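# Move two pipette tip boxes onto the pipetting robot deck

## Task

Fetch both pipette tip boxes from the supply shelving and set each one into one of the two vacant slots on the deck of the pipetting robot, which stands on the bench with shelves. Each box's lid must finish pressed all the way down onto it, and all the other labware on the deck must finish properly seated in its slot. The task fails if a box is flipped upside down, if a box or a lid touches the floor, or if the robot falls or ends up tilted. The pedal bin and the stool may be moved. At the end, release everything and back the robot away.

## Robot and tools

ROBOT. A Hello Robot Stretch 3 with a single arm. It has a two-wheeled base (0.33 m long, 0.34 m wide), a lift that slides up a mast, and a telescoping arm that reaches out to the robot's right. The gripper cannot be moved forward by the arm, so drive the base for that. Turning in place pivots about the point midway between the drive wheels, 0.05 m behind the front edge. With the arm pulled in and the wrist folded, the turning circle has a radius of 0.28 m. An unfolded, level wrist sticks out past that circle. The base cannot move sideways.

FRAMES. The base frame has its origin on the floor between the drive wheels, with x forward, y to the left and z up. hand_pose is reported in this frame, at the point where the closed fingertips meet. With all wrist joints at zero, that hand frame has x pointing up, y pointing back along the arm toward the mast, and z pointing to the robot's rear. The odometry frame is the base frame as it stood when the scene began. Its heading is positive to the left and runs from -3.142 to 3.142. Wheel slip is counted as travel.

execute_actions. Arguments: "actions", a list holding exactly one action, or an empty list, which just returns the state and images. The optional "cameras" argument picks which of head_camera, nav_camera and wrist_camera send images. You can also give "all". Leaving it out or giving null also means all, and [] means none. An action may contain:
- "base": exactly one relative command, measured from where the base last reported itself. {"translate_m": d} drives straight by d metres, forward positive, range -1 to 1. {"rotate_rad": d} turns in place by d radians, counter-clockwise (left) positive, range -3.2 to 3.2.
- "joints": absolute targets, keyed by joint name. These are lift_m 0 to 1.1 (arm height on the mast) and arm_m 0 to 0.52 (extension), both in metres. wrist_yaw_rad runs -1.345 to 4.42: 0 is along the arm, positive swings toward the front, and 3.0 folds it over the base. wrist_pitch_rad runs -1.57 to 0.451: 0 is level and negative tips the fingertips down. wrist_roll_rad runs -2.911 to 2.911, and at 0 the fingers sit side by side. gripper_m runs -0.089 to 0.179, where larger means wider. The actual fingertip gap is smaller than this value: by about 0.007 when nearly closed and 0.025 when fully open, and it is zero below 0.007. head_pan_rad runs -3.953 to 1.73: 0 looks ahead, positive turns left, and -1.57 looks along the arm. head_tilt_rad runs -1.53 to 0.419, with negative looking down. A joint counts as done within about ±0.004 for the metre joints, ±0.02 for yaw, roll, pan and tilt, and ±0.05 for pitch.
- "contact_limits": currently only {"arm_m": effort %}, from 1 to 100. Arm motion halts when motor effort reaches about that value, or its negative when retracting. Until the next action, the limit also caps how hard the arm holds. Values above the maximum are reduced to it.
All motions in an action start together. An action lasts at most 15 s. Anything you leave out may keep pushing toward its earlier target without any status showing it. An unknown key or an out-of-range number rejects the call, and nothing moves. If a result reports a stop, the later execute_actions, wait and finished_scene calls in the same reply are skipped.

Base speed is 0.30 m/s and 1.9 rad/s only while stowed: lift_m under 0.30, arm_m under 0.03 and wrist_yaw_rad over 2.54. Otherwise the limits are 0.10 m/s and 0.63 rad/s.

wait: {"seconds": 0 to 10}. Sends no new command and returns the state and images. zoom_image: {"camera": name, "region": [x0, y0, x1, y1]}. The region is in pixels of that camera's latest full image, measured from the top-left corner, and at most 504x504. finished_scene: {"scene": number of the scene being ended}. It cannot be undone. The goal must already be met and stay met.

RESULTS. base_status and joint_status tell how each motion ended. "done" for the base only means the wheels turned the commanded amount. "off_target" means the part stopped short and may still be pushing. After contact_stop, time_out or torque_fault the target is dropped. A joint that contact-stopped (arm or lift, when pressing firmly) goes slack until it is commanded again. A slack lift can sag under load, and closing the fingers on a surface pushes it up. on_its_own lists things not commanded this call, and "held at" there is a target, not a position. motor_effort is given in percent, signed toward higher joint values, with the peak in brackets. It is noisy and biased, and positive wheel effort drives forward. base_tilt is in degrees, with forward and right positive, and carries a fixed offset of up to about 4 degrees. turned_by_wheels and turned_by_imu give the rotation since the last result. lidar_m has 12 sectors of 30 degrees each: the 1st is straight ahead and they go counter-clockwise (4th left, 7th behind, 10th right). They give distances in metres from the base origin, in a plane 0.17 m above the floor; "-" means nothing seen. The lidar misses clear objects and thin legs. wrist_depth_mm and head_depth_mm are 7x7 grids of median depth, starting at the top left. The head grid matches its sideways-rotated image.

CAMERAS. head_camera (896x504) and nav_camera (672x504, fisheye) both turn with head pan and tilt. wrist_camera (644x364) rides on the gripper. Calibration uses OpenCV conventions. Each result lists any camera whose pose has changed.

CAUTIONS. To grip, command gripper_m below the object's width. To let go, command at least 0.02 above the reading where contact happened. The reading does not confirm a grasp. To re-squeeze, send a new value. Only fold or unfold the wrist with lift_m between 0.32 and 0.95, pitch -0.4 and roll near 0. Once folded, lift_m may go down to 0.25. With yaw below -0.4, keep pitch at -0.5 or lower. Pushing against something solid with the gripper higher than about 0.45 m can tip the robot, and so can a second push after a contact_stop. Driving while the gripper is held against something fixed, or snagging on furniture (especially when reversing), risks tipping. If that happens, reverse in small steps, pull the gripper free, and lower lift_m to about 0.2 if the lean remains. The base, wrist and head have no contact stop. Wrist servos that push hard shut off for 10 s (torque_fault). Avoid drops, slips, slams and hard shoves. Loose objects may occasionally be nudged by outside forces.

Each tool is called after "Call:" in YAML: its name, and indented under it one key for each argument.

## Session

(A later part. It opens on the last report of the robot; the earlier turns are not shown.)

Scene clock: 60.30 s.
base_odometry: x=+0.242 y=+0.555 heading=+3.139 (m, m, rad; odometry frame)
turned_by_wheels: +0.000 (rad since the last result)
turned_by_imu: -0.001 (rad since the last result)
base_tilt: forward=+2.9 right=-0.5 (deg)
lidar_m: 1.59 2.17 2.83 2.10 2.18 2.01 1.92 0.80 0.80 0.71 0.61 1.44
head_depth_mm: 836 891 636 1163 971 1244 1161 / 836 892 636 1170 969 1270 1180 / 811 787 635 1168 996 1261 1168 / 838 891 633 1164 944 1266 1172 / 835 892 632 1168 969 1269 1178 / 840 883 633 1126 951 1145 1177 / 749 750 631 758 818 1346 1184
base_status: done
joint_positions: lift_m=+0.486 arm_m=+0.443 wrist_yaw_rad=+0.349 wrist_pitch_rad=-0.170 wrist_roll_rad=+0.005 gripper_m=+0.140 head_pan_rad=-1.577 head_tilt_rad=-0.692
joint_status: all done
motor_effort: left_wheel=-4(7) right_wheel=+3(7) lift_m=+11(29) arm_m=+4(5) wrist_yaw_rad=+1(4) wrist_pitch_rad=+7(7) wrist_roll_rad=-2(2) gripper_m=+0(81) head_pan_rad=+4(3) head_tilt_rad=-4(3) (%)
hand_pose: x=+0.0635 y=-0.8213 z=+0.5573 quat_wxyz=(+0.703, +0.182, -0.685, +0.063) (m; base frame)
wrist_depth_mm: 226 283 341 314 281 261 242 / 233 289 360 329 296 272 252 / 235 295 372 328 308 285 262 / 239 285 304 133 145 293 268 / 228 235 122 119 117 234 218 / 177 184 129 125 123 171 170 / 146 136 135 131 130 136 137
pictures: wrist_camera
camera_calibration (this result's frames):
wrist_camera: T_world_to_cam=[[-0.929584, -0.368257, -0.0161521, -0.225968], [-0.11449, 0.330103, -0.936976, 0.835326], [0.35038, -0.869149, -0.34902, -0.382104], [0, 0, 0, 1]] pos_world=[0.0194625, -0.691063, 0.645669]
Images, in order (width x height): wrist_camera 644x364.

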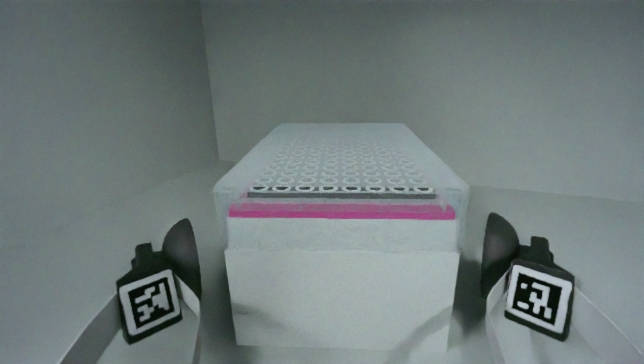

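Call:
execute_actions:
  actions:
    - {"joints":{"gripper_m":0.0,"arm_m":0.447}}
  cameras: ["wrist_camera"]

Call:
execute_actions:
  actions:
    - {"joints":{"lift_m":0.51}}
  cameras: ["head_camera","wrist_camera"]

Scene clock: 63.70 s.
base_odometry: x=+0.242 y=+0.555 heading=+3.139 (m, m, rad; odometry frame)
turned_by_wheels: +0.000 (rad since the last result)
turned_by_imu: +0.000 (rad since the last result)
base_tilt: forward=+2.9 right=-0.6 (deg)
lidar_m: 1.60 2.17 2.83 2.11 2.17 2.00 1.93 0.80 0.80 0.71 0.61 1.44
head_depth_mm: 836 892 637 1160 970 1245 1161 / 834 891 636 1173 969 1272 1172 / 813 785 635 1167 916 1262 1168 / 836 885 633 1163 916 1269 1171 / 837 893 633 1162 967 1267 1181 / 841 879 633 1127 950 1147 1179 / 749 753 632 757 818 1349 1182
base_status: not commanded
joint_positions: lift_m=+0.486 arm_m=+0.447 wrist_yaw_rad=+0.349 wrist_pitch_rad=-0.170 wrist_roll_rad=+0.005 gripper_m=+0.002 head_pan_rad=-1.577 head_tilt_rad=-0.692
joint_status: all done
motor_effort: left_wheel=-5(5) right_wheel=+3(4) lift_m=+11(12) arm_m=+3(1) wrist_yaw_rad=+0(1) wrist_pitch_rad=+7(7) wrist_roll_rad=-2(2) gripper_m=-37(100) head_pan_rad=+3(4) head_tilt_rad=-4(4) (%)
hand_pose: x=+0.0636 y=-0.8252 z=+0.5573 quat_wxyz=(+0.703, +0.182, -0.685, +0.063) (m; base frame)
wrist_depth_mm: 228 284 340 308 280 258 240 / 232 289 352 329 293 268 248 / 235 295 374 326 305 279 260 / 238 287 302 133 143 292 267 / 228 228 123 121 120 233 220 / 176 176 127 127 125 - 170 / 142 141 136 133 132 134 137
pictures: wrist_camera
camera_calibration (this result's frames):
wrist_camera: T_world_to_cam=[[-0.929347, -0.368853, -0.0161578, -0.227791], [-0.114697, 0.330031, -0.936976, 0.836605], [0.350939, -0.868923, -0.34902, -0.385449], [0, 0, 0, 1]] pos_world=[0.0195285, -0.695053, 0.645669]
Images, in order (width x height): wrist_camera 644x364.

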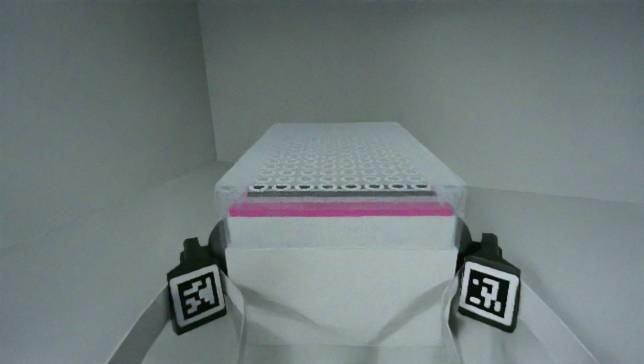

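Scene clock: 64.70 s.
base_odometry: x=+0.242 y=+0.555 heading=+3.139 (m, m, rad; odometry frame)
turned_by_wheels: +0.000 (rad since the last result)
turned_by_imu: +0.000 (rad since the last result)
base_tilt: forward=+2.9 right=-0.6 (deg)
lidar_m: 1.59 2.17 2.83 2.11 2.18 2.00 1.92 0.80 0.80 0.71 0.61 1.44
head_depth_mm: 834 889 636 1160 971 1246 1165 / 837 890 636 1168 972 1264 - / 812 785 635 1170 917 1258 1167 / 835 892 635 1167 938 1269 1170 / 836 895 634 1167 964 1267 1179 / 838 879 632 1126 947 1147 1174 / 749 748 633 759 815 1345 1180
base_status: not commanded
joint_positions: lift_m=+0.509 arm_m=+0.447 wrist_yaw_rad=+0.349 wrist_pitch_rad=-0.181 wrist_roll_rad=+0.005 gripper_m=+0.006 head_pan_rad=-1.577 head_tilt_rad=-0.692
joint_status: all done
on_its_own: gripper_m is held at +0.007, not at your +0.000, by its stall guard, which is still easing
motor_effort: left_wheel=-4(5) right_wheel=+3(3) lift_m=+36(39) arm_m=+3(3) wrist_yaw_rad=+0(0) wrist_pitch_rad=+10(11) wrist_roll_rad=-2(2) gripper_m=-5(36) head_pan_rad=+4(3) head_tilt_rad=-4(4) (%)
hand_pose: x=+0.0633 y=-0.8245 z=+0.5783 quat_wxyz=(+0.703, +0.186, -0.684, +0.059) (m; base frame)
wrist_depth_mm: 227 282 334 307 281 260 238 / 233 288 354 325 295 269 250 / 234 297 370 336 309 283 261 / 238 299 360 138 154 296 270 / 243 268 124 123 122 275 259 / 209 208 127 126 126 - 201 / 170 168 160 133 132 159 168
pictures: head_camera (sideways: a quarter turn clockwise sets it upright), wrist_camera
camera_calibration (this result's frames):
head_camera: T_world_to_cam=[[-0.00535163, 0.605471, -0.79585, 1.05623], [0.999985, 0.00222492, -0.00503164, -0.00345051], [-0.00127581, -0.795864, -0.605474, 0.747922], [0, 0, 0, 1]] pos_world=[0.0100572, -0.0442634, 1.29343]
wrist_camera: T_world_to_cam=[[-0.929408, -0.368685, -0.0164722, -0.227106], [-0.11832, 0.339955, -0.932969, 0.862121], [0.349572, -0.86516, -0.35958, -0.368099], [0, 0, 0, 1]] pos_world=[0.0196096, -0.695277, 0.668231]
Images, in order (width x height): head_camera 896x504, wrist_camera 644x364.

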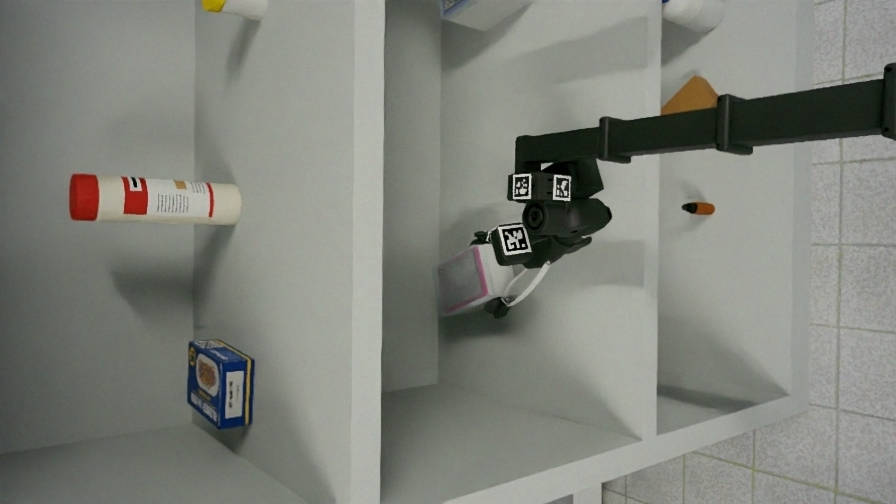

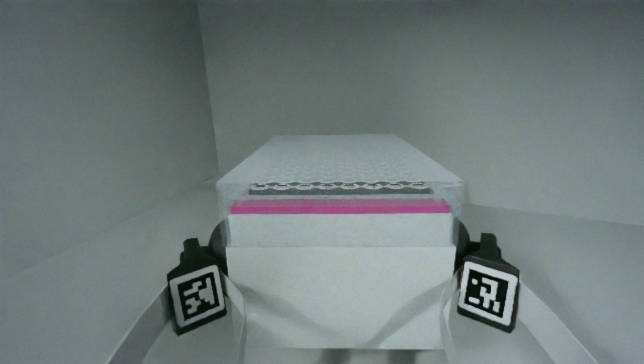

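Call:
execute_actions:
  actions:
    - {"joints":{"lift_m":0.53,"arm_m":0.3,"wrist_yaw_rad":0}}
  cameras: ["head_camera","wrist_camera"]

Scene clock: 69.00 s.
base_odometry: x=+0.242 y=+0.555 heading=+3.139 (m, m, rad; odometry frame)
turned_by_wheels: +0.000 (rad since the last result)
turned_by_imu: +0.000 (rad since the last result)
base_tilt: forward=+2.8 right=-0.4 (deg)
lidar_m: 1.59 2.17 2.83 2.11 2.18 2.00 1.93 0.80 0.80 0.71 0.61 1.44
head_depth_mm: 835 889 635 1159 968 1239 1163 / 834 889 636 1165 971 1263 - / 812 786 635 1169 982 1245 1163 / 837 893 633 1170 916 1273 1170 / 838 895 634 1167 968 1272 1176 / 839 879 633 1124 951 1145 1176 / 749 750 632 759 818 1343 1186
base_status: not commanded
joint_positions: lift_m=+0.529 arm_m=+0.300 wrist_yaw_rad=+0.001 wrist_pitch_rad=-0.182 wrist_roll_rad=+0.005 gripper_m=+0.029 head_pan_rad=-1.577 head_tilt_rad=-0.692
joint_status: all done
on_its_own: gripper_m is held at +0.028, not at your +0.000, by its stall guard, which is still easing
motor_effort: left_wheel=-4(4) right_wheel=+3(4) lift_m=+36(36) arm_m=-4(5) wrist_yaw_rad=-2(6) wrist_pitch_rad=+11(11) wrist_roll_rad=-2(2) gripper_m=-13(30) head_pan_rad=+3(4) head_tilt_rad=-4(4) (%)
hand_pose: x=-0.0212 y=-0.6929 z=+0.5981 quat_wxyz=(+0.703, +0.065, -0.705, -0.064) (m; base frame)
wrist_depth_mm: 350 417 416 417 413 409 407 / 350 435 436 440 430 426 428 / 347 451 461 452 453 451 451 / 350 451 443 137 155 425 419 / 309 310 124 123 122 319 299 / 241 238 128 126 125 - 231 / 194 194 186 133 132 183 193
pictures: head_camera (sideways: a quarter turn clockwise sets it upright), wrist_camera
camera_calibration (this result's frames):
head_camera: T_world_to_cam=[[-0.00535163, 0.605471, -0.79585, 1.05623], [0.999985, 0.00222492, -0.00503164, -0.00345051], [-0.00127581, -0.795864, -0.605474, 0.747922], [0, 0, 0, 1]] pos_world=[0.0100572, -0.0442634, 1.29343]
wrist_camera: T_world_to_cam=[[-0.999434, -0.0293076, -0.016501, -0.0231533], [0.00481543, 0.36087, -0.932604, 0.842699], [0.0332871, -0.932156, -0.360524, -0.270144], [0, 0, 0, 1]] pos_world=[-0.0182059, -0.556599, 0.688129]
Images, in order (width x height): head_camera 896x504, wrist_camera 644x364.

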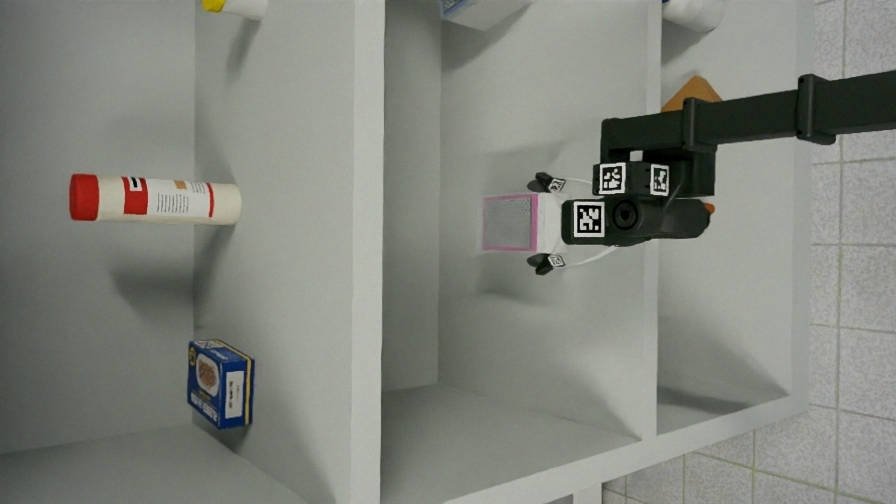

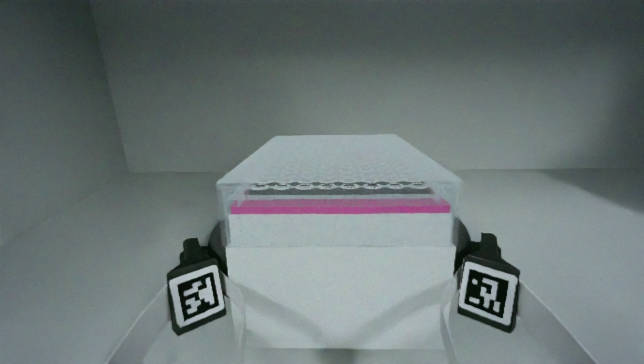

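Stable so far; check after the guard settles.

Call:
execute_actions:
  actions:
    - {"joints":{"wrist_pitch_rad":-0.07,"gripper_m":0.045,"arm_m":0.26}}
  cameras: []

Call:
wait:
  seconds: 4

Scene clock: 71.77 s.
base_odometry: x=+0.242 y=+0.555 heading=+3.139 (m, m, rad; odometry frame)
turned_by_wheels: +0.000 (rad since the last result)
turned_by_imu: +0.000 (rad since the last result)
base_tilt: forward=+2.9 right=-0.5 (deg)
lidar_m: 1.59 2.17 2.83 2.11 2.18 2.00 1.93 0.80 0.80 0.71 0.61 1.44
head_depth_mm: 836 891 635 1157 971 1241 1163 / 834 892 635 1164 968 1268 - / 810 786 634 1172 928 - 1170 / 838 891 635 1167 891 1251 1175 / 838 895 634 1167 968 1271 1176 / 839 881 633 1123 949 1145 1176 / 749 750 631 758 818 1348 1186
base_status: not commanded
joint_positions: lift_m=+0.529 arm_m=+0.260 wrist_yaw_rad=+0.001 wrist_pitch_rad=-0.107 wrist_roll_rad=+0.005 gripper_m=+0.046 head_pan_rad=-1.577 head_tilt_rad=-0.692
joint_status: all done
motor_effort: left_wheel=-4(4) right_wheel=+3(3) lift_m=+36(35) arm_m=-5(5) wrist_yaw_rad=-2(2) wrist_pitch_rad=+12(13) wrist_roll_rad=-3(2) gripper_m=-20(25) head_pan_rad=+4(4) head_tilt_rad=-4(4) (%)
hand_pose: x=-0.0212 y=-0.6575 z=+0.6169 quat_wxyz=(+0.705, +0.038, -0.707, -0.038) (m; base frame)
wrist_depth_mm: 350 448 456 450 452 452 456 / 349 470 474 470 468 465 468 / 350 492 487 483 496 486 482 / 349 482 511 142 168 505 499 / 339 381 125 124 123 394 368 / 280 280 128 127 126 - 271 / 223 220 203 131 130 208 220
pictures: none
No camera images: the call's "cameras" was empty. Leave "cameras" out to get every camera's image.

Scene clock: 75.77 s.
base_odometry: x=+0.242 y=+0.555 heading=+3.139 (m, m, rad; odometry frame)
turned_by_wheels: +0.000 (rad since the last result)
turned_by_imu: +0.000 (rad since the last result)
base_tilt: forward=+2.9 right=-0.6 (deg)
lidar_m: 1.59 2.16 2.83 2.10 2.18 2.00 1.93 0.80 0.80 0.71 0.61 1.44
head_depth_mm: 837 891 637 1159 970 1244 1161 / 836 889 636 1168 971 1268 - / 810 783 635 1167 929 - 1171 / 838 893 634 1169 890 1254 1172 / 838 892 633 1163 966 1271 1175 / 838 882 635 1125 949 1152 1179 / 747 751 633 758 816 1352 1183
base_status: not commanded
joint_positions: lift_m=+0.529 arm_m=+0.260 wrist_yaw_rad=+0.001 wrist_pitch_rad=-0.107 wrist_roll_rad=+0.005 gripper_m=+0.046 head_pan_rad=-1.577 head_tilt_rad=-0.692
joint_status: all done
motor_effort: left_wheel=-5(4) right_wheel=+3(3) lift_m=+35(35) arm_m=-5(5) wrist_yaw_rad=-3(2) wrist_pitch_rad=+12(13) wrist_roll_rad=-2(2) gripper_m=-20(25) head_pan_rad=+4(4) head_tilt_rad=-4(4) (%)
hand_pose: x=-0.0212 y=-0.6575 z=+0.6169 quat_wxyz=(+0.705, +0.038, -0.707, -0.038) (m; base frame)
wrist_depth_mm: 351 457 452 449 447 451 451 / 351 474 476 471 476 468 467 / 347 484 492 494 485 483 489 / 349 483 509 141 167 500 494 / 340 377 126 124 123 395 362 / 282 281 127 127 126 - 270 / 222 221 203 131 131 208 220
wait: 4.00 s; at rest by 0.27 s
pictures: head_camera (sideways: a quarter turn clockwise sets it upright), nav_camera (sideways: a quarter turn counterclockwise sets it upright), wrist_camera
camera_calibration (this result's frames):
head_camera: T_world_to_cam=[[-0.00535156, 0.605471, -0.79585, 1.05623], [0.999985, 0.0022248, -0.00503164, -0.00345051], [-0.0012759, -0.795864, -0.605474, 0.747922], [0, 0, 0, 1]] pos_world=[0.0100572, -0.0442634, 1.29343]
nav_camera: T_world_to_cam=[[-0.0287864, -0.646209, 0.762617, -0.952437], [-0.999559, 0.0130914, -0.0266371, 0.0895252], [0.0072294, -0.763048, -0.646302, 0.796831], [0, 0, 0, 1]] pos_world=[0.056308, -0.00862596, 1.24372]
wrist_camera: T_world_to_cam=[[-0.999431, -0.0305261, -0.0143355, -0.0239216], [0.00487334, 0.28989, -0.957047, 0.815835], [0.0333707, -0.956573, -0.289577, -0.290155], [0, 0, 0, 1]] pos_world=[-0.0182012, -0.514788, 0.696428]
Images, in order (width x height): head_camera 896x504, nav_camera 672x504, wrist_camera 644x364.

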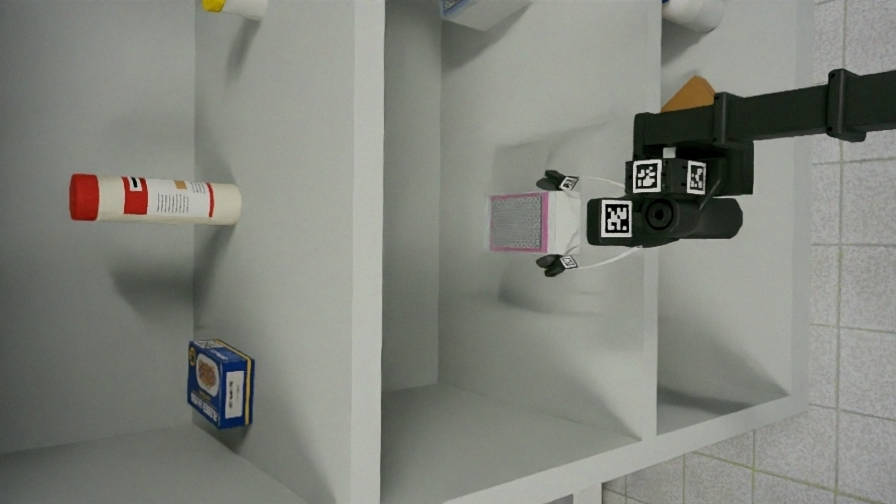

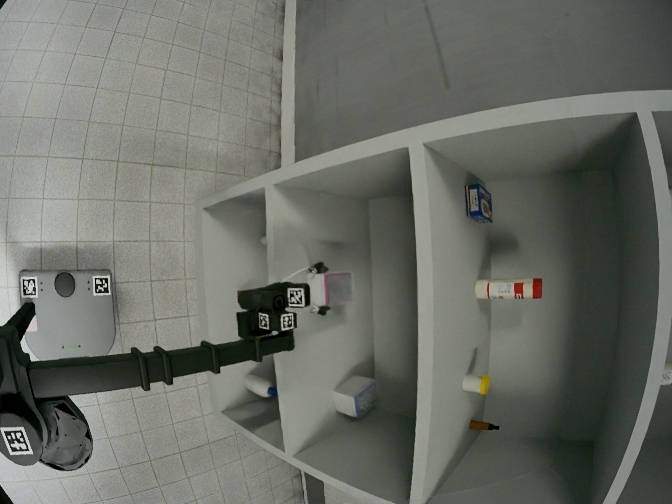

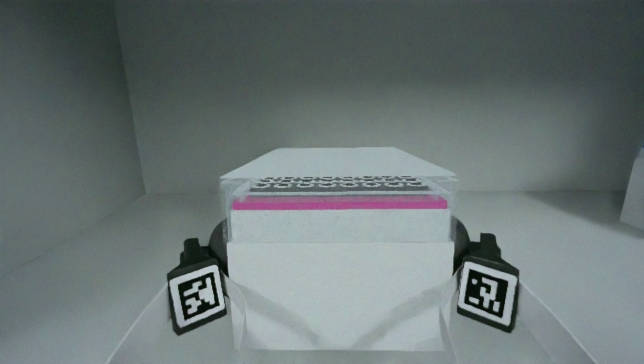

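Call:
execute_actions:
  actions:
    - {"joints":{"lift_m":0.468}}
  cameras: []

Call:
execute_actions:
  actions:
    - {"joints":{"gripper_m":0.125}}
  cameras: []

Call:
execute_actions:
  actions:
    - {"joints":{"arm_m":0.272}}
  cameras: ["wrist_camera"]

Call:
execute_actions:
  actions:
    - {"joints":{"gripper_m":0.045}}
  cameras: ["wrist_camera"]

Call:
execute_actions:
  actions:
    - {"joints":{"lift_m":0.5}}
  cameras: ["wrist_camera"]

Scene clock: 81.83 s.
base_odometry: x=+0.242 y=+0.555 heading=+3.139 (m, m, rad; odometry frame)
turned_by_wheels: +0.000 (rad since the last result)
turned_by_imu: +0.000 (rad since the last result)
base_tilt: forward=+2.9 right=-0.4 (deg)
lidar_m: 1.59 2.17 2.82 2.11 2.18 2.00 1.93 0.80 0.80 0.71 0.61 1.44
head_depth_mm: 835 891 636 1156 965 1242 1169 / 836 890 635 1173 969 1264 1176 / 810 785 634 1168 957 - 1167 / 837 893 633 1169 913 1270 1173 / 840 894 634 1167 967 1266 1173 / 838 881 633 1123 949 1149 1178 / 750 750 632 757 816 1347 1186
base_status: not commanded
joint_positions: lift_m=+0.469 arm_m=+0.260 wrist_yaw_rad=+0.001 wrist_pitch_rad=-0.089 wrist_roll_rad=+0.005 gripper_m=+0.046 head_pan_rad=-1.577 head_tilt_rad=-0.692
joint_status: all done
motor_effort: left_wheel=-5(5) right_wheel=+3(3) lift_m=+12(30) arm_m=-4(5) wrist_yaw_rad=-2(2) wrist_pitch_rad=+6(12) wrist_roll_rad=-2(2) gripper_m=-19(19) head_pan_rad=+4(4) head_tilt_rad=-4(4) (%)
hand_pose: x=-0.0212 y=-0.6583 z=+0.5606 quat_wxyz=(+0.705, +0.032, -0.708, -0.031) (m; base frame)
wrist_depth_mm: 354 452 453 457 454 449 450 / 349 475 477 473 466 466 466 / 351 493 491 490 488 487 491 / 340 399 400 136 154 377 374 / 253 251 125 123 122 263 241 / 183 184 128 127 126 - 177 / 144 143 137 132 131 135 143
pictures: none
No camera images: the call's "cameras" was empty. Leave "cameras" out to get every camera's image.

Scene clock: 83.13 s.
base_odometry: x=+0.242 y=+0.555 heading=+3.139 (m, m, rad; odometry frame)
turned_by_wheels: +0.000 (rad since the last result)
turned_by_imu: +0.000 (rad since the last result)
base_tilt: forward=+3.0 right=-0.4 (deg)
lidar_m: 1.59 2.16 2.82 2.11 2.18 2.01 1.93 0.80 0.80 0.71 0.61 1.44
head_depth_mm: 837 893 636 1160 971 1243 1164 / 837 890 636 1171 968 1262 1176 / 813 787 635 1169 944 - 1169 / 837 893 633 1170 914 1267 1174 / 839 893 634 1165 966 1271 1178 / 838 881 632 1120 950 1142 1175 / 749 750 632 757 819 1344 1183
base_status: not commanded
joint_positions: lift_m=+0.469 arm_m=+0.260 wrist_yaw_rad=+0.001 wrist_pitch_rad=-0.091 wrist_roll_rad=+0.005 gripper_m=+0.125 head_pan_rad=-1.577 head_tilt_rad=-0.692
joint_status: all done
motor_effort: left_wheel=-4(4) right_wheel=+3(3) lift_m=+12(12) arm_m=-4(4) wrist_yaw_rad=-2(2) wrist_pitch_rad=+7(8) wrist_roll_rad=-2(2) gripper_m=+0(81) head_pan_rad=+3(4) head_tilt_rad=-4(4) (%)
hand_pose: x=-0.0212 y=-0.6582 z=+0.5600 quat_wxyz=(+0.705, +0.033, -0.708, -0.032) (m; base frame)
wrist_depth_mm: 354 452 453 453 452 447 445 / 347 474 474 473 478 469 467 / 349 487 490 494 487 488 486 / 340 401 394 141 158 376 373 / 252 250 125 123 123 259 239 / 182 187 129 128 126 - 175 / 143 136 135 132 132 137 140
pictures: none
No camera images: the call's "cameras" was empty. Leave "cameras" out to get every camera's image.

Scene clock: 84.00 s.
base_odometry: x=+0.242 y=+0.555 heading=+3.139 (m, m, rad; odometry frame)
turned_by_wheels: +0.000 (rad since the last result)
turned_by_imu: +0.000 (rad since the last result)
base_tilt: forward=+2.9 right=-0.5 (deg)
lidar_m: 1.59 2.16 2.83 2.11 2.17 2.00 1.93 0.81 0.79 0.71 0.61 1.44
head_depth_mm: 834 890 636 1162 971 1245 1162 / 835 891 635 1172 970 1260 1173 / 812 787 634 1167 942 - 1170 / 838 895 634 1166 917 1270 1173 / 838 893 633 1169 966 1268 1173 / 839 880 634 1124 951 1149 1175 / 748 749 633 760 818 1348 1184
base_status: not commanded
joint_positions: lift_m=+0.469 arm_m=+0.272 wrist_yaw_rad=+0.001 wrist_pitch_rad=-0.091 wrist_roll_rad=+0.005 gripper_m=+0.125 head_pan_rad=-1.577 head_tilt_rad=-0.692
joint_status: all done
motor_effort: left_wheel=-5(5) right_wheel=+3(3) lift_m=+12(12) arm_m=+3(2) wrist_yaw_rad=-2(2) wrist_pitch_rad=+7(7) wrist_roll_rad=-2(2) gripper_m=+1(0) head_pan_rad=+3(3) head_tilt_rad=-4(4) (%)
hand_pose: x=-0.0212 y=-0.6697 z=+0.5600 quat_wxyz=(+0.705, +0.033, -0.708, -0.032) (m; base frame)
wrist_depth_mm: 350 448 448 445 444 439 440 / 351 462 464 457 461 457 453 / 349 480 477 475 473 476 472 / 341 395 386 142 159 377 373 / 251 248 114 112 111 260 238 / 183 187 115 114 113 - 176 / 144 137 123 120 118 137 140
pictures: wrist_camera
camera_calibration (this result's frames):
wrist_camera: T_world_to_cam=[[-0.999431, -0.0307514, -0.0138657, -0.0255224], [0.00488943, 0.274643, -0.961534, 0.757305], [0.0333767, -0.961054, -0.274336, -0.329844], [0, 0, 0, 1]] pos_world=[-0.0182015, -0.525772, 0.637333]
Images, in order (width x height): wrist_camera 644x364.

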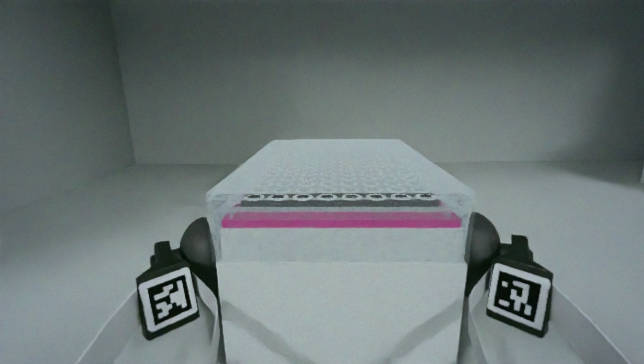

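Scene clock: 85.30 s.
base_odometry: x=+0.242 y=+0.555 heading=+3.139 (m, m, rad; odometry frame)
turned_by_wheels: +0.000 (rad since the last result)
turned_by_imu: +0.000 (rad since the last result)
base_tilt: forward=+2.8 right=-0.5 (deg)
lidar_m: 1.59 2.17 2.83 2.11 2.17 2.00 1.92 0.80 0.80 0.71 0.61 1.44
head_depth_mm: 837 889 637 1159 970 1242 1162 / 838 889 635 1171 971 1264 1178 / 811 786 635 1173 939 - 1167 / 836 892 635 1170 932 1270 1166 / 836 891 635 1168 963 1270 1175 / 839 882 633 1127 950 1152 1177 / 749 750 633 758 818 1347 1185
base_status: not commanded
joint_positions: lift_m=+0.469 arm_m=+0.272 wrist_yaw_rad=+0.001 wrist_pitch_rad=-0.091 wrist_roll_rad=+0.005 gripper_m=+0.046 head_pan_rad=-1.577 head_tilt_rad=-0.692
joint_status: all done
motor_effort: left_wheel=-5(5) right_wheel=+3(3) lift_m=+12(11) arm_m=+4(4) wrist_yaw_rad=-2(2) wrist_pitch_rad=+7(7) wrist_roll_rad=-2(2) gripper_m=-20(93) head_pan_rad=+4(4) head_tilt_rad=-5(4) (%)
hand_pose: x=-0.0213 y=-0.6697 z=+0.5600 quat_wxyz=(+0.705, +0.033, -0.708, -0.032) (m; base frame)
wrist_depth_mm: 351 441 441 445 441 447 435 / 352 454 464 455 456 456 457 / 351 472 479 474 479 471 470 / 340 399 391 141 160 376 373 / 251 250 123 122 121 259 239 / 183 183 127 126 125 - 176 / 143 143 134 131 130 135 140
pictures: wrist_camera
camera_calibration (this result's frames):
wrist_camera: T_world_to_cam=[[-0.999444, -0.0303283, -0.0138705, -0.0253435], [0.00501034, 0.274641, -0.961534, 0.757307], [0.0329711, -0.961068, -0.274336, -0.329859], [0, 0, 0, 1]] pos_world=[-0.018248, -0.525773, 0.637333]
Images, in order (width x height): wrist_camera 644x364.

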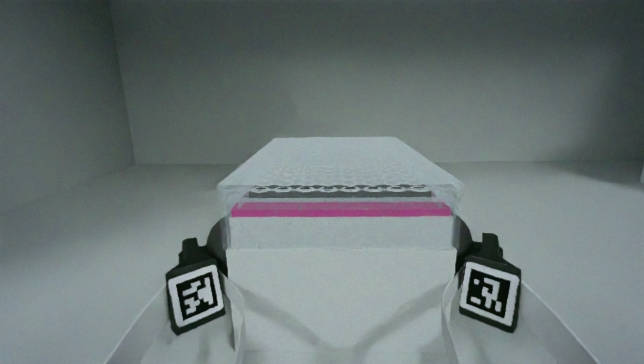

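Scene clock: 86.40 s.
base_odometry: x=+0.242 y=+0.555 heading=+3.139 (m, m, rad; odometry frame)
turned_by_wheels: +0.000 (rad since the last result)
turned_by_imu: +0.000 (rad since the last result)
base_tilt: forward=+3.0 right=-0.6 (deg)
lidar_m: 1.59 2.16 2.83 2.11 2.18 2.01 1.93 0.80 0.80 0.71 0.61 1.45
head_depth_mm: 837 888 636 1162 968 1242 1162 / 836 890 635 1173 972 1272 1174 / 811 785 634 1170 941 - 1169 / 836 891 634 1171 914 1249 1171 / 838 892 632 1167 967 1267 1178 / 840 884 633 1124 951 1146 1178 / 748 751 631 759 817 1343 1181
base_status: not commanded
joint_positions: lift_m=+0.499 arm_m=+0.272 wrist_yaw_rad=+0.001 wrist_pitch_rad=-0.102 wrist_roll_rad=+0.005 gripper_m=+0.049 head_pan_rad=-1.577 head_tilt_rad=-0.692
joint_status: all done
motor_effort: left_wheel=-4(4) right_wheel=+3(3) lift_m=+36(38) arm_m=+3(3) wrist_yaw_rad=-2(1) wrist_pitch_rad=+11(11) wrist_roll_rad=-2(2) gripper_m=-18(20) head_pan_rad=+3(4) head_tilt_rad=-4(4) (%)
hand_pose: x=-0.0213 y=-0.6692 z=+0.5882 quat_wxyz=(+0.705, +0.036, -0.707, -0.036) (m; base frame)
wrist_depth_mm: 348 443 443 436 443 438 436 / 351 454 459 460 457 455 458 / 351 467 479 474 480 475 476 / 347 443 486 152 386 467 457 / 312 311 126 125 124 322 301 / 230 231 127 127 125 - 224 / 183 182 167 130 129 172 181
pictures: wrist_camera
camera_calibration (this result's frames):
wrist_camera: T_world_to_cam=[[-0.999444, -0.0301828, -0.0141826, -0.0246564], [0.0049977, 0.284918, -0.958539, 0.78933], [0.0329722, -0.958077, -0.284609, -0.313612], [0, 0, 0, 1]] pos_world=[-0.018247, -0.526103, 0.666997]
Images, in order (width x height): wrist_camera 644x364.

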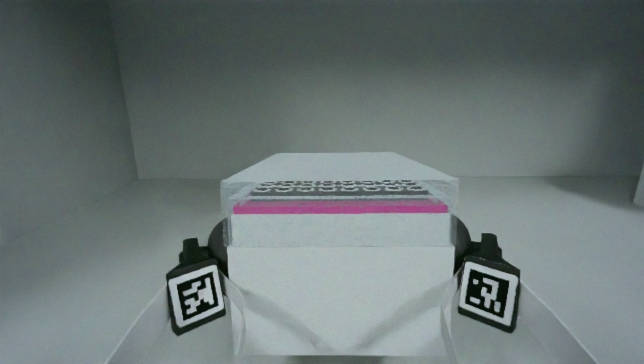

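Call:
execute_actions:
  actions:
    - {"joints":{"lift_m":0.52,"wrist_pitch_rad":0.03,"arm_m":0.23}}
  cameras: ["wrist_camera"]

Call:
execute_actions:
  actions:
    - {"base":{"translate_m":0.05},"joints":{"lift_m":0.54}}
  cameras: ["wrist_camera"]

Scene clock: 91.57 s.
base_odometry: x=+0.242 y=+0.555 heading=+3.139 (m, m, rad; odometry frame)
turned_by_wheels: +0.000 (rad since the last result)
turned_by_imu: +0.000 (rad since the last result)
base_tilt: forward=+2.9 right=-0.5 (deg)
lidar_m: 1.59 2.17 2.83 2.11 2.18 2.00 1.93 0.80 0.80 0.71 0.61 1.44
head_depth_mm: 833 888 636 1158 969 1240 1166 / 834 891 636 1171 970 1259 - / 810 785 635 1168 919 - 1165 / 837 892 635 1170 891 1270 1172 / 838 894 633 1166 965 1269 1178 / 840 880 634 1129 951 1140 1177 / 749 751 632 758 815 1347 1184
base_status: not commanded
joint_positions: lift_m=+0.519 arm_m=+0.230 wrist_yaw_rad=+0.001 wrist_pitch_rad=-0.007 wrist_roll_rad=+0.005 gripper_m=+0.049 head_pan_rad=-1.577 head_tilt_rad=-0.692
joint_status: all done
motor_effort: left_wheel=-5(4) right_wheel=+3(3) lift_m=+35(37) arm_m=-5(4) wrist_yaw_rad=-1(1) wrist_pitch_rad=+12(15) wrist_roll_rad=-2(3) gripper_m=-19(19) head_pan_rad=+4(3) head_tilt_rad=-4(4) (%)
hand_pose: x=-0.0213 y=-0.6313 z=+0.6323 quat_wxyz=(+0.706, +0.003, -0.708, -0.002) (m; base frame)
wrist_depth_mm: 347 490 490 492 489 491 484 / 344 502 508 510 499 501 498 / 349 498 525 506 521 512 515 / 345 500 539 152 522 534 526 / 347 447 126 125 124 504 405 / 317 332 127 126 126 - 321 / 254 250 228 130 130 235 252
pictures: wrist_camera
camera_calibration (this result's frames):
wrist_camera: T_world_to_cam=[[-0.999441, -0.031471, -0.0113157, -0.0254912], [0.00504166, 0.192706, -0.981244, 0.777029], [0.0330613, -0.980752, -0.192439, -0.337355], [0, 0, 0, 1]] pos_world=[-0.018241, -0.481402, 0.697246]
Images, in order (width x height): wrist_camera 644x364.

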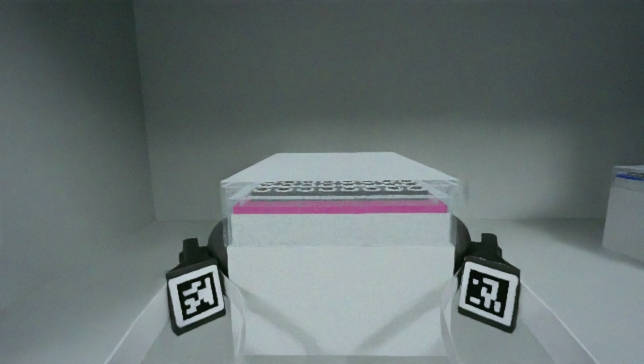

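Scene clock: 93.00 s.
base_odometry: x=+0.192 y=+0.556 heading=+3.139 (m, m, rad; odometry frame)
turned_by_wheels: +0.000 (rad since the last result)
turned_by_imu: -0.001 (rad since the last result)
base_tilt: forward=+2.9 right=-0.5 (deg)
lidar_m: 1.55 1.86 2.83 2.11 2.18 2.06 1.98 0.83 0.85 0.72 0.59 1.44
head_depth_mm: 836 889 636 1171 968 1275 1165 / 822 889 635 1170 970 1255 - / 820 781 634 1168 915 - 1166 / 835 891 636 1167 893 1271 1167 / 835 829 634 1173 966 1268 1172 / 816 817 633 911 914 1043 1170 / 604 606 601 690 1505 1377 1183
base_status: done
joint_positions: lift_m=+0.539 arm_m=+0.230 wrist_yaw_rad=+0.001 wrist_pitch_rad=-0.006 wrist_roll_rad=+0.005 gripper_m=+0.049 head_pan_rad=-1.577 head_tilt_rad=-0.692
joint_status: all done
motor_effort: left_wheel=-5(7) right_wheel=+3(6) lift_m=+35(36) arm_m=-4(4) wrist_yaw_rad=-1(1) wrist_pitch_rad=+12(12) wrist_roll_rad=-2(2) gripper_m=-18(19) head_pan_rad=+3(4) head_tilt_rad=-4(4) (%)
hand_pose: x=-0.0213 y=-0.6313 z=+0.6524 quat_wxyz=(+0.706, +0.003, -0.708, -0.002) (m; base frame)
wrist_depth_mm: 295 422 486 494 485 488 485 / 297 426 506 503 495 507 504 / 298 417 527 521 512 516 517 / 295 416 533 150 522 533 530 / 297 415 126 125 124 534 516 / 293 364 127 126 125 - 363 / 270 282 258 130 130 266 283
pictures: wrist_camera
camera_calibration (this result's frames):
wrist_camera: T_world_to_cam=[[-0.999441, -0.0314754, -0.0113042, -0.0252743], [0.00504181, 0.192341, -0.981315, 0.796564], [0.0330616, -0.980823, -0.192075, -0.333781], [0, 0, 0, 1]] pos_world=[-0.018241, -0.481387, 0.717284]
Images, in order (width x height): wrist_camera 644x364.

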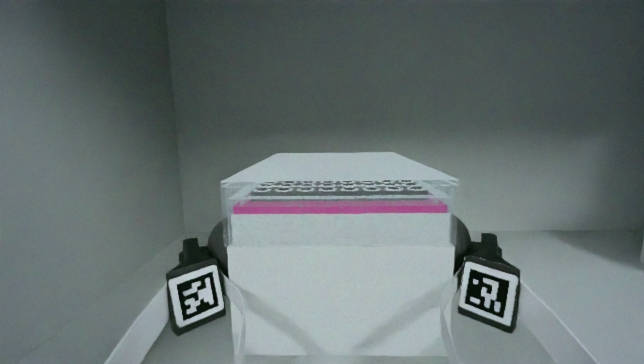

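Call:
execute_actions:
  actions:
    - {"joints":{"arm_m":0}}
  cameras: []

Call:
execute_actions:
  actions:
    - {"base":{"rotate_rad":0.77}}
  cameras: ["wrist_camera"]

Call:
execute_actions:
  actions:
    - {"base":{"translate_m":1},"joints":{"lift_m":0.92,"head_pan_rad":-0.7}}

Scene clock: 98.97 s.
base_odometry: x=+0.192 y=+0.556 heading=+3.139 (m, m, rad; odometry frame)
turned_by_wheels: +0.000 (rad since the last result)
turned_by_imu: +0.000 (rad since the last result)
base_tilt: forward=+2.9 right=-0.5 (deg)
lidar_m: 1.54 1.86 2.83 2.11 2.18 2.06 1.98 0.83 0.85 0.72 0.59 1.44
head_depth_mm: 833 890 637 1172 970 1271 1164 / 823 890 635 1173 965 1270 1164 / 823 783 635 1168 966 878 1165 / 837 893 635 1172 968 692 1185 / 836 830 634 1169 968 1267 1172 / 817 818 633 914 916 1047 1175 / 605 606 601 688 1506 1381 1181
base_status: not commanded
joint_positions: lift_m=+0.539 arm_m=+0.000 wrist_yaw_rad=+0.001 wrist_pitch_rad=-0.006 wrist_roll_rad=+0.005 gripper_m=+0.049 head_pan_rad=-1.577 head_tilt_rad=-0.692
joint_status: all done
motor_effort: left_wheel=-5(5) right_wheel=+3(3) lift_m=+35(35) arm_m=-4(4) wrist_yaw_rad=-1(1) wrist_pitch_rad=+12(12) wrist_roll_rad=-2(2) gripper_m=-18(18) head_pan_rad=+3(3) head_tilt_rad=-4(4) (%)
hand_pose: x=-0.0213 y=-0.4013 z=+0.6524 quat_wxyz=(+0.706, +0.003, -0.708, -0.002) (m; base frame)
wrist_depth_mm: 292 408 697 703 701 701 678 / 306 412 711 713 713 710 685 / 309 409 735 740 734 741 713 / 322 410 676 151 735 755 540 / 814 407 126 125 124 580 517 / 832 357 128 127 125 - 366 / 862 350 557 130 130 822 493
pictures: none
No camera images: the call's "cameras" was empty. Leave "cameras" out to get every camera's image.

Scene clock: 101.13 s.
base_odometry: x=+0.192 y=+0.556 heading=-2.375 (m, m, rad; odometry frame)
turned_by_wheels: +0.770 (rad since the last result)
turned_by_imu: +0.763 (rad since the last result)
base_tilt: forward=+2.8 right=-0.6 (deg)
lidar_m: 2.13 2.11 2.11 2.36 1.97 2.14 0.83 0.72 0.59 1.18 1.95 1.54
head_depth_mm: 960 1046 1135 686 834 1136 1116 / 1039 1139 1265 1430 1566 1093 1147 / 1131 1256 1409 1604 1660 1291 1205 / 1234 1393 1596 1832 1662 693 1211 / 1373 1564 1817 2002 1659 1382 1183 / 1540 1774 2111 2075 1652 1378 1186 / 1758 2077 2451 2071 1649 1377 1180
base_status: done
joint_positions: lift_m=+0.539 arm_m=+0.000 wrist_yaw_rad=+0.001 wrist_pitch_rad=-0.006 wrist_roll_rad=+0.005 gripper_m=+0.049 head_pan_rad=-1.577 head_tilt_rad=-0.692
joint_status: not commanded
motor_effort: left_wheel=-6(10) right_wheel=+3(6) lift_m=+35(35) arm_m=-5(5) wrist_yaw_rad=-1(1) wrist_pitch_rad=+12(12) wrist_roll_rad=-2(2) gripper_m=-18(19) head_pan_rad=+3(3) head_tilt_rad=-5(4) (%)
hand_pose: x=-0.0213 y=-0.4013 z=+0.6524 quat_wxyz=(+0.706, +0.003, -0.708, -0.002) (m; base frame)
wrist_depth_mm: - - - - 890 726 361 / - - - - 896 722 403 / - - - - 893 745 466 / - - - 152 842 752 550 / - - 126 124 124 331 488 / - - 127 126 126 - 362 / - - - 130 129 816 294
pictures: wrist_camera
camera_calibration (this result's frames):
wrist_camera: T_world_to_cam=[[-0.999445, -0.0313477, -0.0113053, -0.018016], [0.00506751, 0.19234, -0.981315, 0.752328], [0.0329364, -0.980828, -0.192074, -0.108203], [0, 0, 0, 1]] pos_world=[-0.0182546, -0.251396, 0.717284]
Images, in order (width x height): wrist_camera 644x364.

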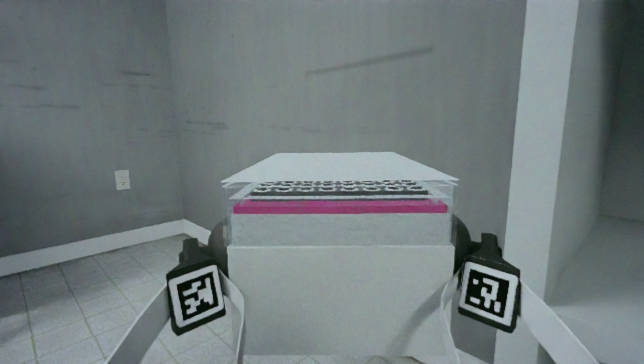

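Scene clock: 112.07 s.
base_odometry: x=-0.528 y=-0.138 heading=-2.375 (m, m, rad; odometry frame)
turned_by_wheels: +0.000 (rad since the last result)
turned_by_imu: -0.005 (rad since the last result)
base_tilt: forward=+2.9 right=-0.6 (deg)
lidar_m: 1.13 2.04 1.46 1.62 2.71 2.69 1.83 1.32 1.71 1.03 0.94 1.47
head_depth_mm: 1295 1196 883 1262 1606 1387 1186 / 1292 1121 883 1260 1660 1386 1186 / 1319 1117 888 1870 1617 1386 1186 / 1310 1027 896 1883 1660 1379 1186 / 1321 1010 897 1932 1646 1382 1183 / 1315 1043 904 1930 1656 1377 1186 / 1362 1183 916 1931 1655 1383 1185
base_status: done
joint_positions: lift_m=+0.919 arm_m=+0.000 wrist_yaw_rad=+0.001 wrist_pitch_rad=-0.006 wrist_roll_rad=+0.005 gripper_m=+0.049 head_pan_rad=-0.707 head_tilt_rad=-0.692
joint_status: all done
motor_effort: left_wheel=-5(5) right_wheel=+2(6) lift_m=+36(38) arm_m=-4(5) wrist_yaw_rad=-1(2) wrist_pitch_rad=+12(12) wrist_roll_rad=-2(2) gripper_m=-19(18) head_pan_rad=+4(43) head_tilt_rad=-4(5) (%)
hand_pose: x=-0.0213 y=-0.4013 z=+1.0325 quat_wxyz=(+0.706, +0.003, -0.708, -0.002) (m; base frame)
wrist_depth_mm: 952 - - - - - - / - - - - - - - / - - - - - - - / - - - 151 - - - / 549 602 126 125 123 - - / 573 - 127 127 125 - - / 824 926 - 130 129 - -
pictures: head_camera (sideways: a quarter turn clockwise sets it upright), nav_camera (sideways: a quarter turn counterclockwise sets it upright), wrist_camera
camera_calibration (this result's frames):
head_camera: T_world_to_cam=[[-0.466093, 0.386498, -0.79585, 1.05904], [0.643387, 0.765525, -0.00503164, -0.00127525], [0.607298, -0.514384, -0.605474, 0.74421], [0, 0, 0, 1]] pos_world=[0.0424745, -0.0255304, 1.29343]
nav_camera: T_world_to_cam=[[0.475199, -0.438863, 0.762617, -0.955511], [-0.654815, -0.755319, -0.0266371, 0.0874223], [0.587709, -0.486715, -0.646302, 0.79329], [0, 0, 0, 1]] pos_world=[0.0450801, 0.0327994, 1.24372]
wrist_camera: T_world_to_cam=[[-0.999445, -0.0313523, -0.0112941, -0.0137327], [0.00506781, 0.191975, -0.981387, 1.12524], [0.0329369, -0.980899, -0.191709, -0.0356118], [0, 0, 0, 1]] pos_world=[-0.0182546, -0.251379, 1.09731]
Images, in order (width x height): head_camera 896x504, nav_camera 672x504, wrist_camera 644x364.

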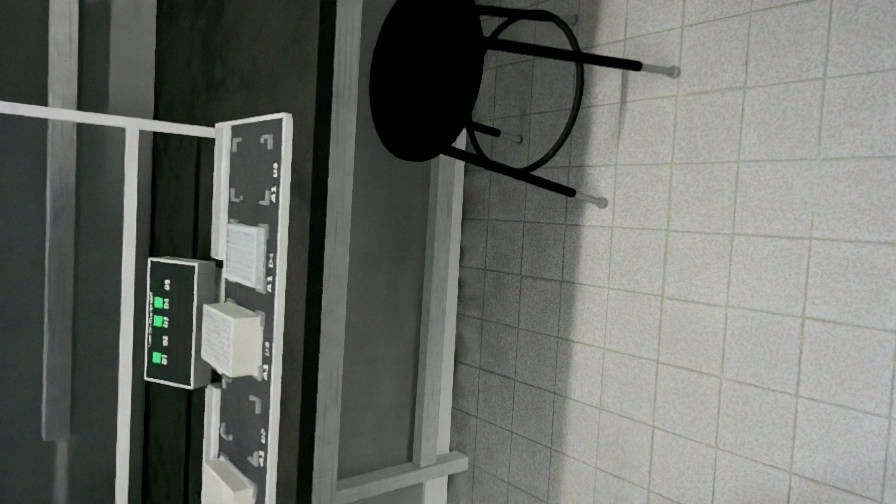

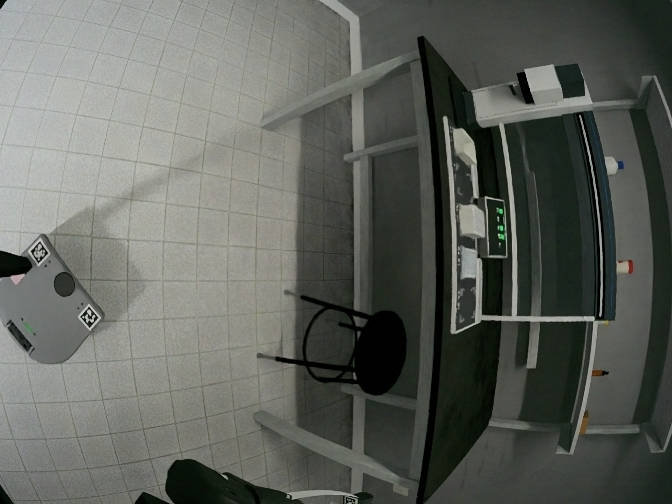

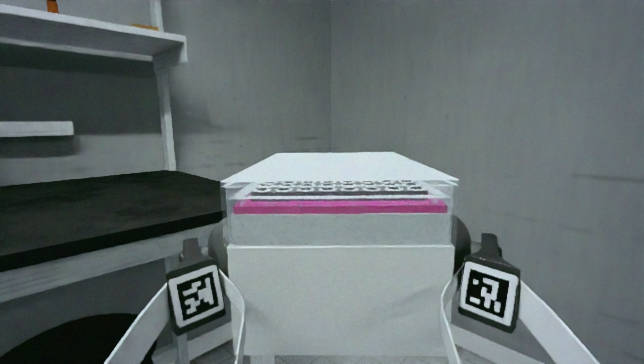

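Call:
execute_actions:
  actions:
    - {"base":{"translate_m":0.47}}
  cameras: []

Call:
execute_actions:
  actions:
    - {"base":{"rotate_rad":0.815},"joints":{"head_pan_rad":-1.57,"head_tilt_rad":-0.55,"lift_m":0.86}}
  cameras: ["head_camera","wrist_camera"]

Scene clock: 120.43 s.
base_odometry: x=-0.866 y=-0.465 heading=-2.375 (m, m, rad; odometry frame)
turned_by_wheels: +0.000 (rad since the last result)
turned_by_imu: -0.003 (rad since the last result)
base_tilt: forward=+2.9 right=-0.5 (deg)
lidar_m: 0.67 1.73 1.37 1.29 2.10 3.02 2.30 1.75 1.05 0.84 0.79 1.14
head_depth_mm: 995 1092 719 584 1572 1356 1193 / 1002 1102 689 593 1562 1387 1188 / 1014 1111 737 600 1587 1382 1185 / 1018 1112 758 598 1606 1387 1184 / 1040 1112 726 602 1609 1378 1186 / 1064 1109 771 613 1613 1376 1182 / 661 726 769 621 1653 1385 1158
base_status: done
joint_positions: lift_m=+0.919 arm_m=+0.000 wrist_yaw_rad=+0.001 wrist_pitch_rad=-0.006 wrist_roll_rad=+0.005 gripper_m=+0.049 head_pan_rad=-0.707 head_tilt_rad=-0.692
joint_status: not commanded
motor_effort: left_wheel=-4(7) right_wheel=+2(6) lift_m=+36(35) arm_m=-5(5) wrist_yaw_rad=-1(1) wrist_pitch_rad=+12(12) wrist_roll_rad=-2(2) gripper_m=-18(19) head_pan_rad=+4(4) head_tilt_rad=-4(4) (%)
hand_pose: x=-0.0213 y=-0.4013 z=+1.0325 quat_wxyz=(+0.706, +0.003, -0.708, -0.002) (m; base frame)
wrist_depth_mm: 768 840 947 - - - - / 795 946 - - - - - / 818 911 - - - - - / 787 890 - 152 733 - - / 480 518 126 124 124 - - / 350 351 127 126 126 - - / 284 304 374 130 129 - -
pictures: none
No camera images: the call's "cameras" was empty. Leave "cameras" out to get every camera's image.

Scene clock: 122.67 s.
base_odometry: x=-0.866 y=-0.465 heading=-1.560 (m, m, rad; odometry frame)
turned_by_wheels: +0.815 (rad since the last result)
turned_by_imu: +0.807 (rad since the last result)
base_tilt: forward=+2.9 right=-0.6 (deg)
lidar_m: 1.72 1.29 1.56 3.03 2.30 1.76 2.02 0.84 0.79 1.14 0.66 1.74
head_depth_mm: 1027 1097 1046 722 595 1522 1339 / 1030 1098 783 639 598 1525 1334 / 1034 1102 784 707 437 1611 - / 1040 1106 1037 719 449 1557 1237 / 1038 1128 1034 708 597 1520 1266 / 1045 1145 1031 707 604 1518 1262 / 664 1102 783 715 621 1513 1261
base_status: done
joint_positions: lift_m=+0.861 arm_m=+0.000 wrist_yaw_rad=+0.001 wrist_pitch_rad=-0.006 wrist_roll_rad=+0.005 gripper_m=+0.049 head_pan_rad=-1.563 head_tilt_rad=-0.556
joint_status: all done
motor_effort: left_wheel=-5(11) right_wheel=+3(5) lift_m=+13(32) arm_m=-5(4) wrist_yaw_rad=-1(1) wrist_pitch_rad=+12(12) wrist_roll_rad=-2(2) gripper_m=-18(19) head_pan_rad=-3(42) head_tilt_rad=+3(17) (%)
hand_pose: x=-0.0213 y=-0.4014 z=+0.9737 quat_wxyz=(+0.706, +0.002, -0.708, -0.002) (m; base frame)
wrist_depth_mm: 436 510 918 931 883 896 907 / 505 514 920 918 943 939 929 / - 520 982 907 538 940 936 / 616 522 694 152 318 663 644 / 378 333 126 125 124 321 324 / 255 256 127 126 126 - 246 / 292 288 283 130 130 273 246
pictures: head_camera (sideways: a quarter turn clockwise sets it upright), wrist_camera
camera_calibration (this result's frames):
head_camera: T_world_to_cam=[[-0.0128148, 0.492017, -0.870491, 1.1536], [0.999865, 0.0152602, -0.00609397, -0.00206575], [0.0102855, -0.870452, -0.492146, 0.600408], [0, 0, 0, 1]] pos_world=[0.010673, -0.0449307, 1.29967]
wrist_camera: T_world_to_cam=[[-0.999445, -0.0313294, -0.0112871, -0.0144011], [0.00507443, 0.191705, -0.981439, 1.06748], [0.0329117, -0.980952, -0.19144, -0.0471716], [0, 0, 0, 1]] pos_world=[-0.0182575, -0.251365, 1.03847]
Images, in order (width x height): head_camera 896x504, wrist_camera 644x364.

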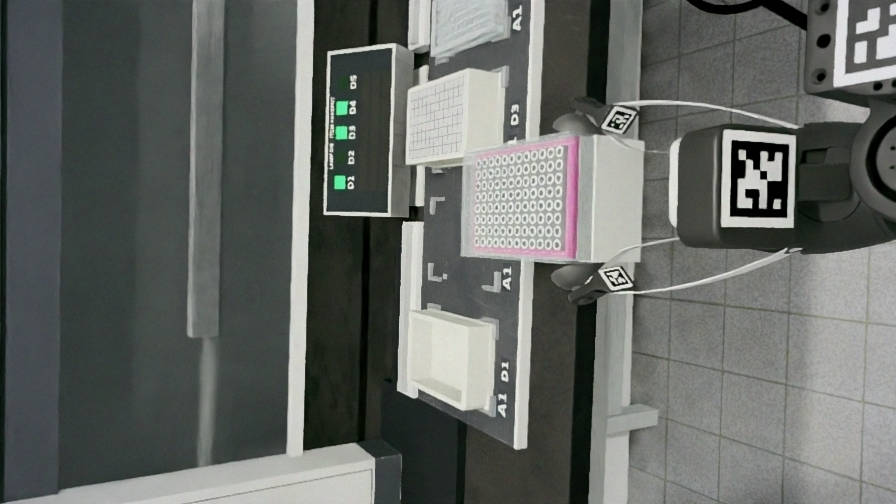

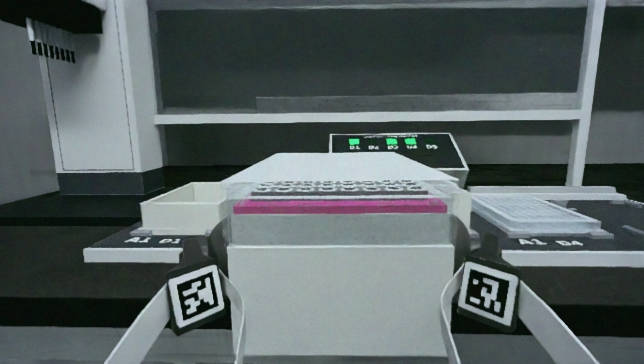

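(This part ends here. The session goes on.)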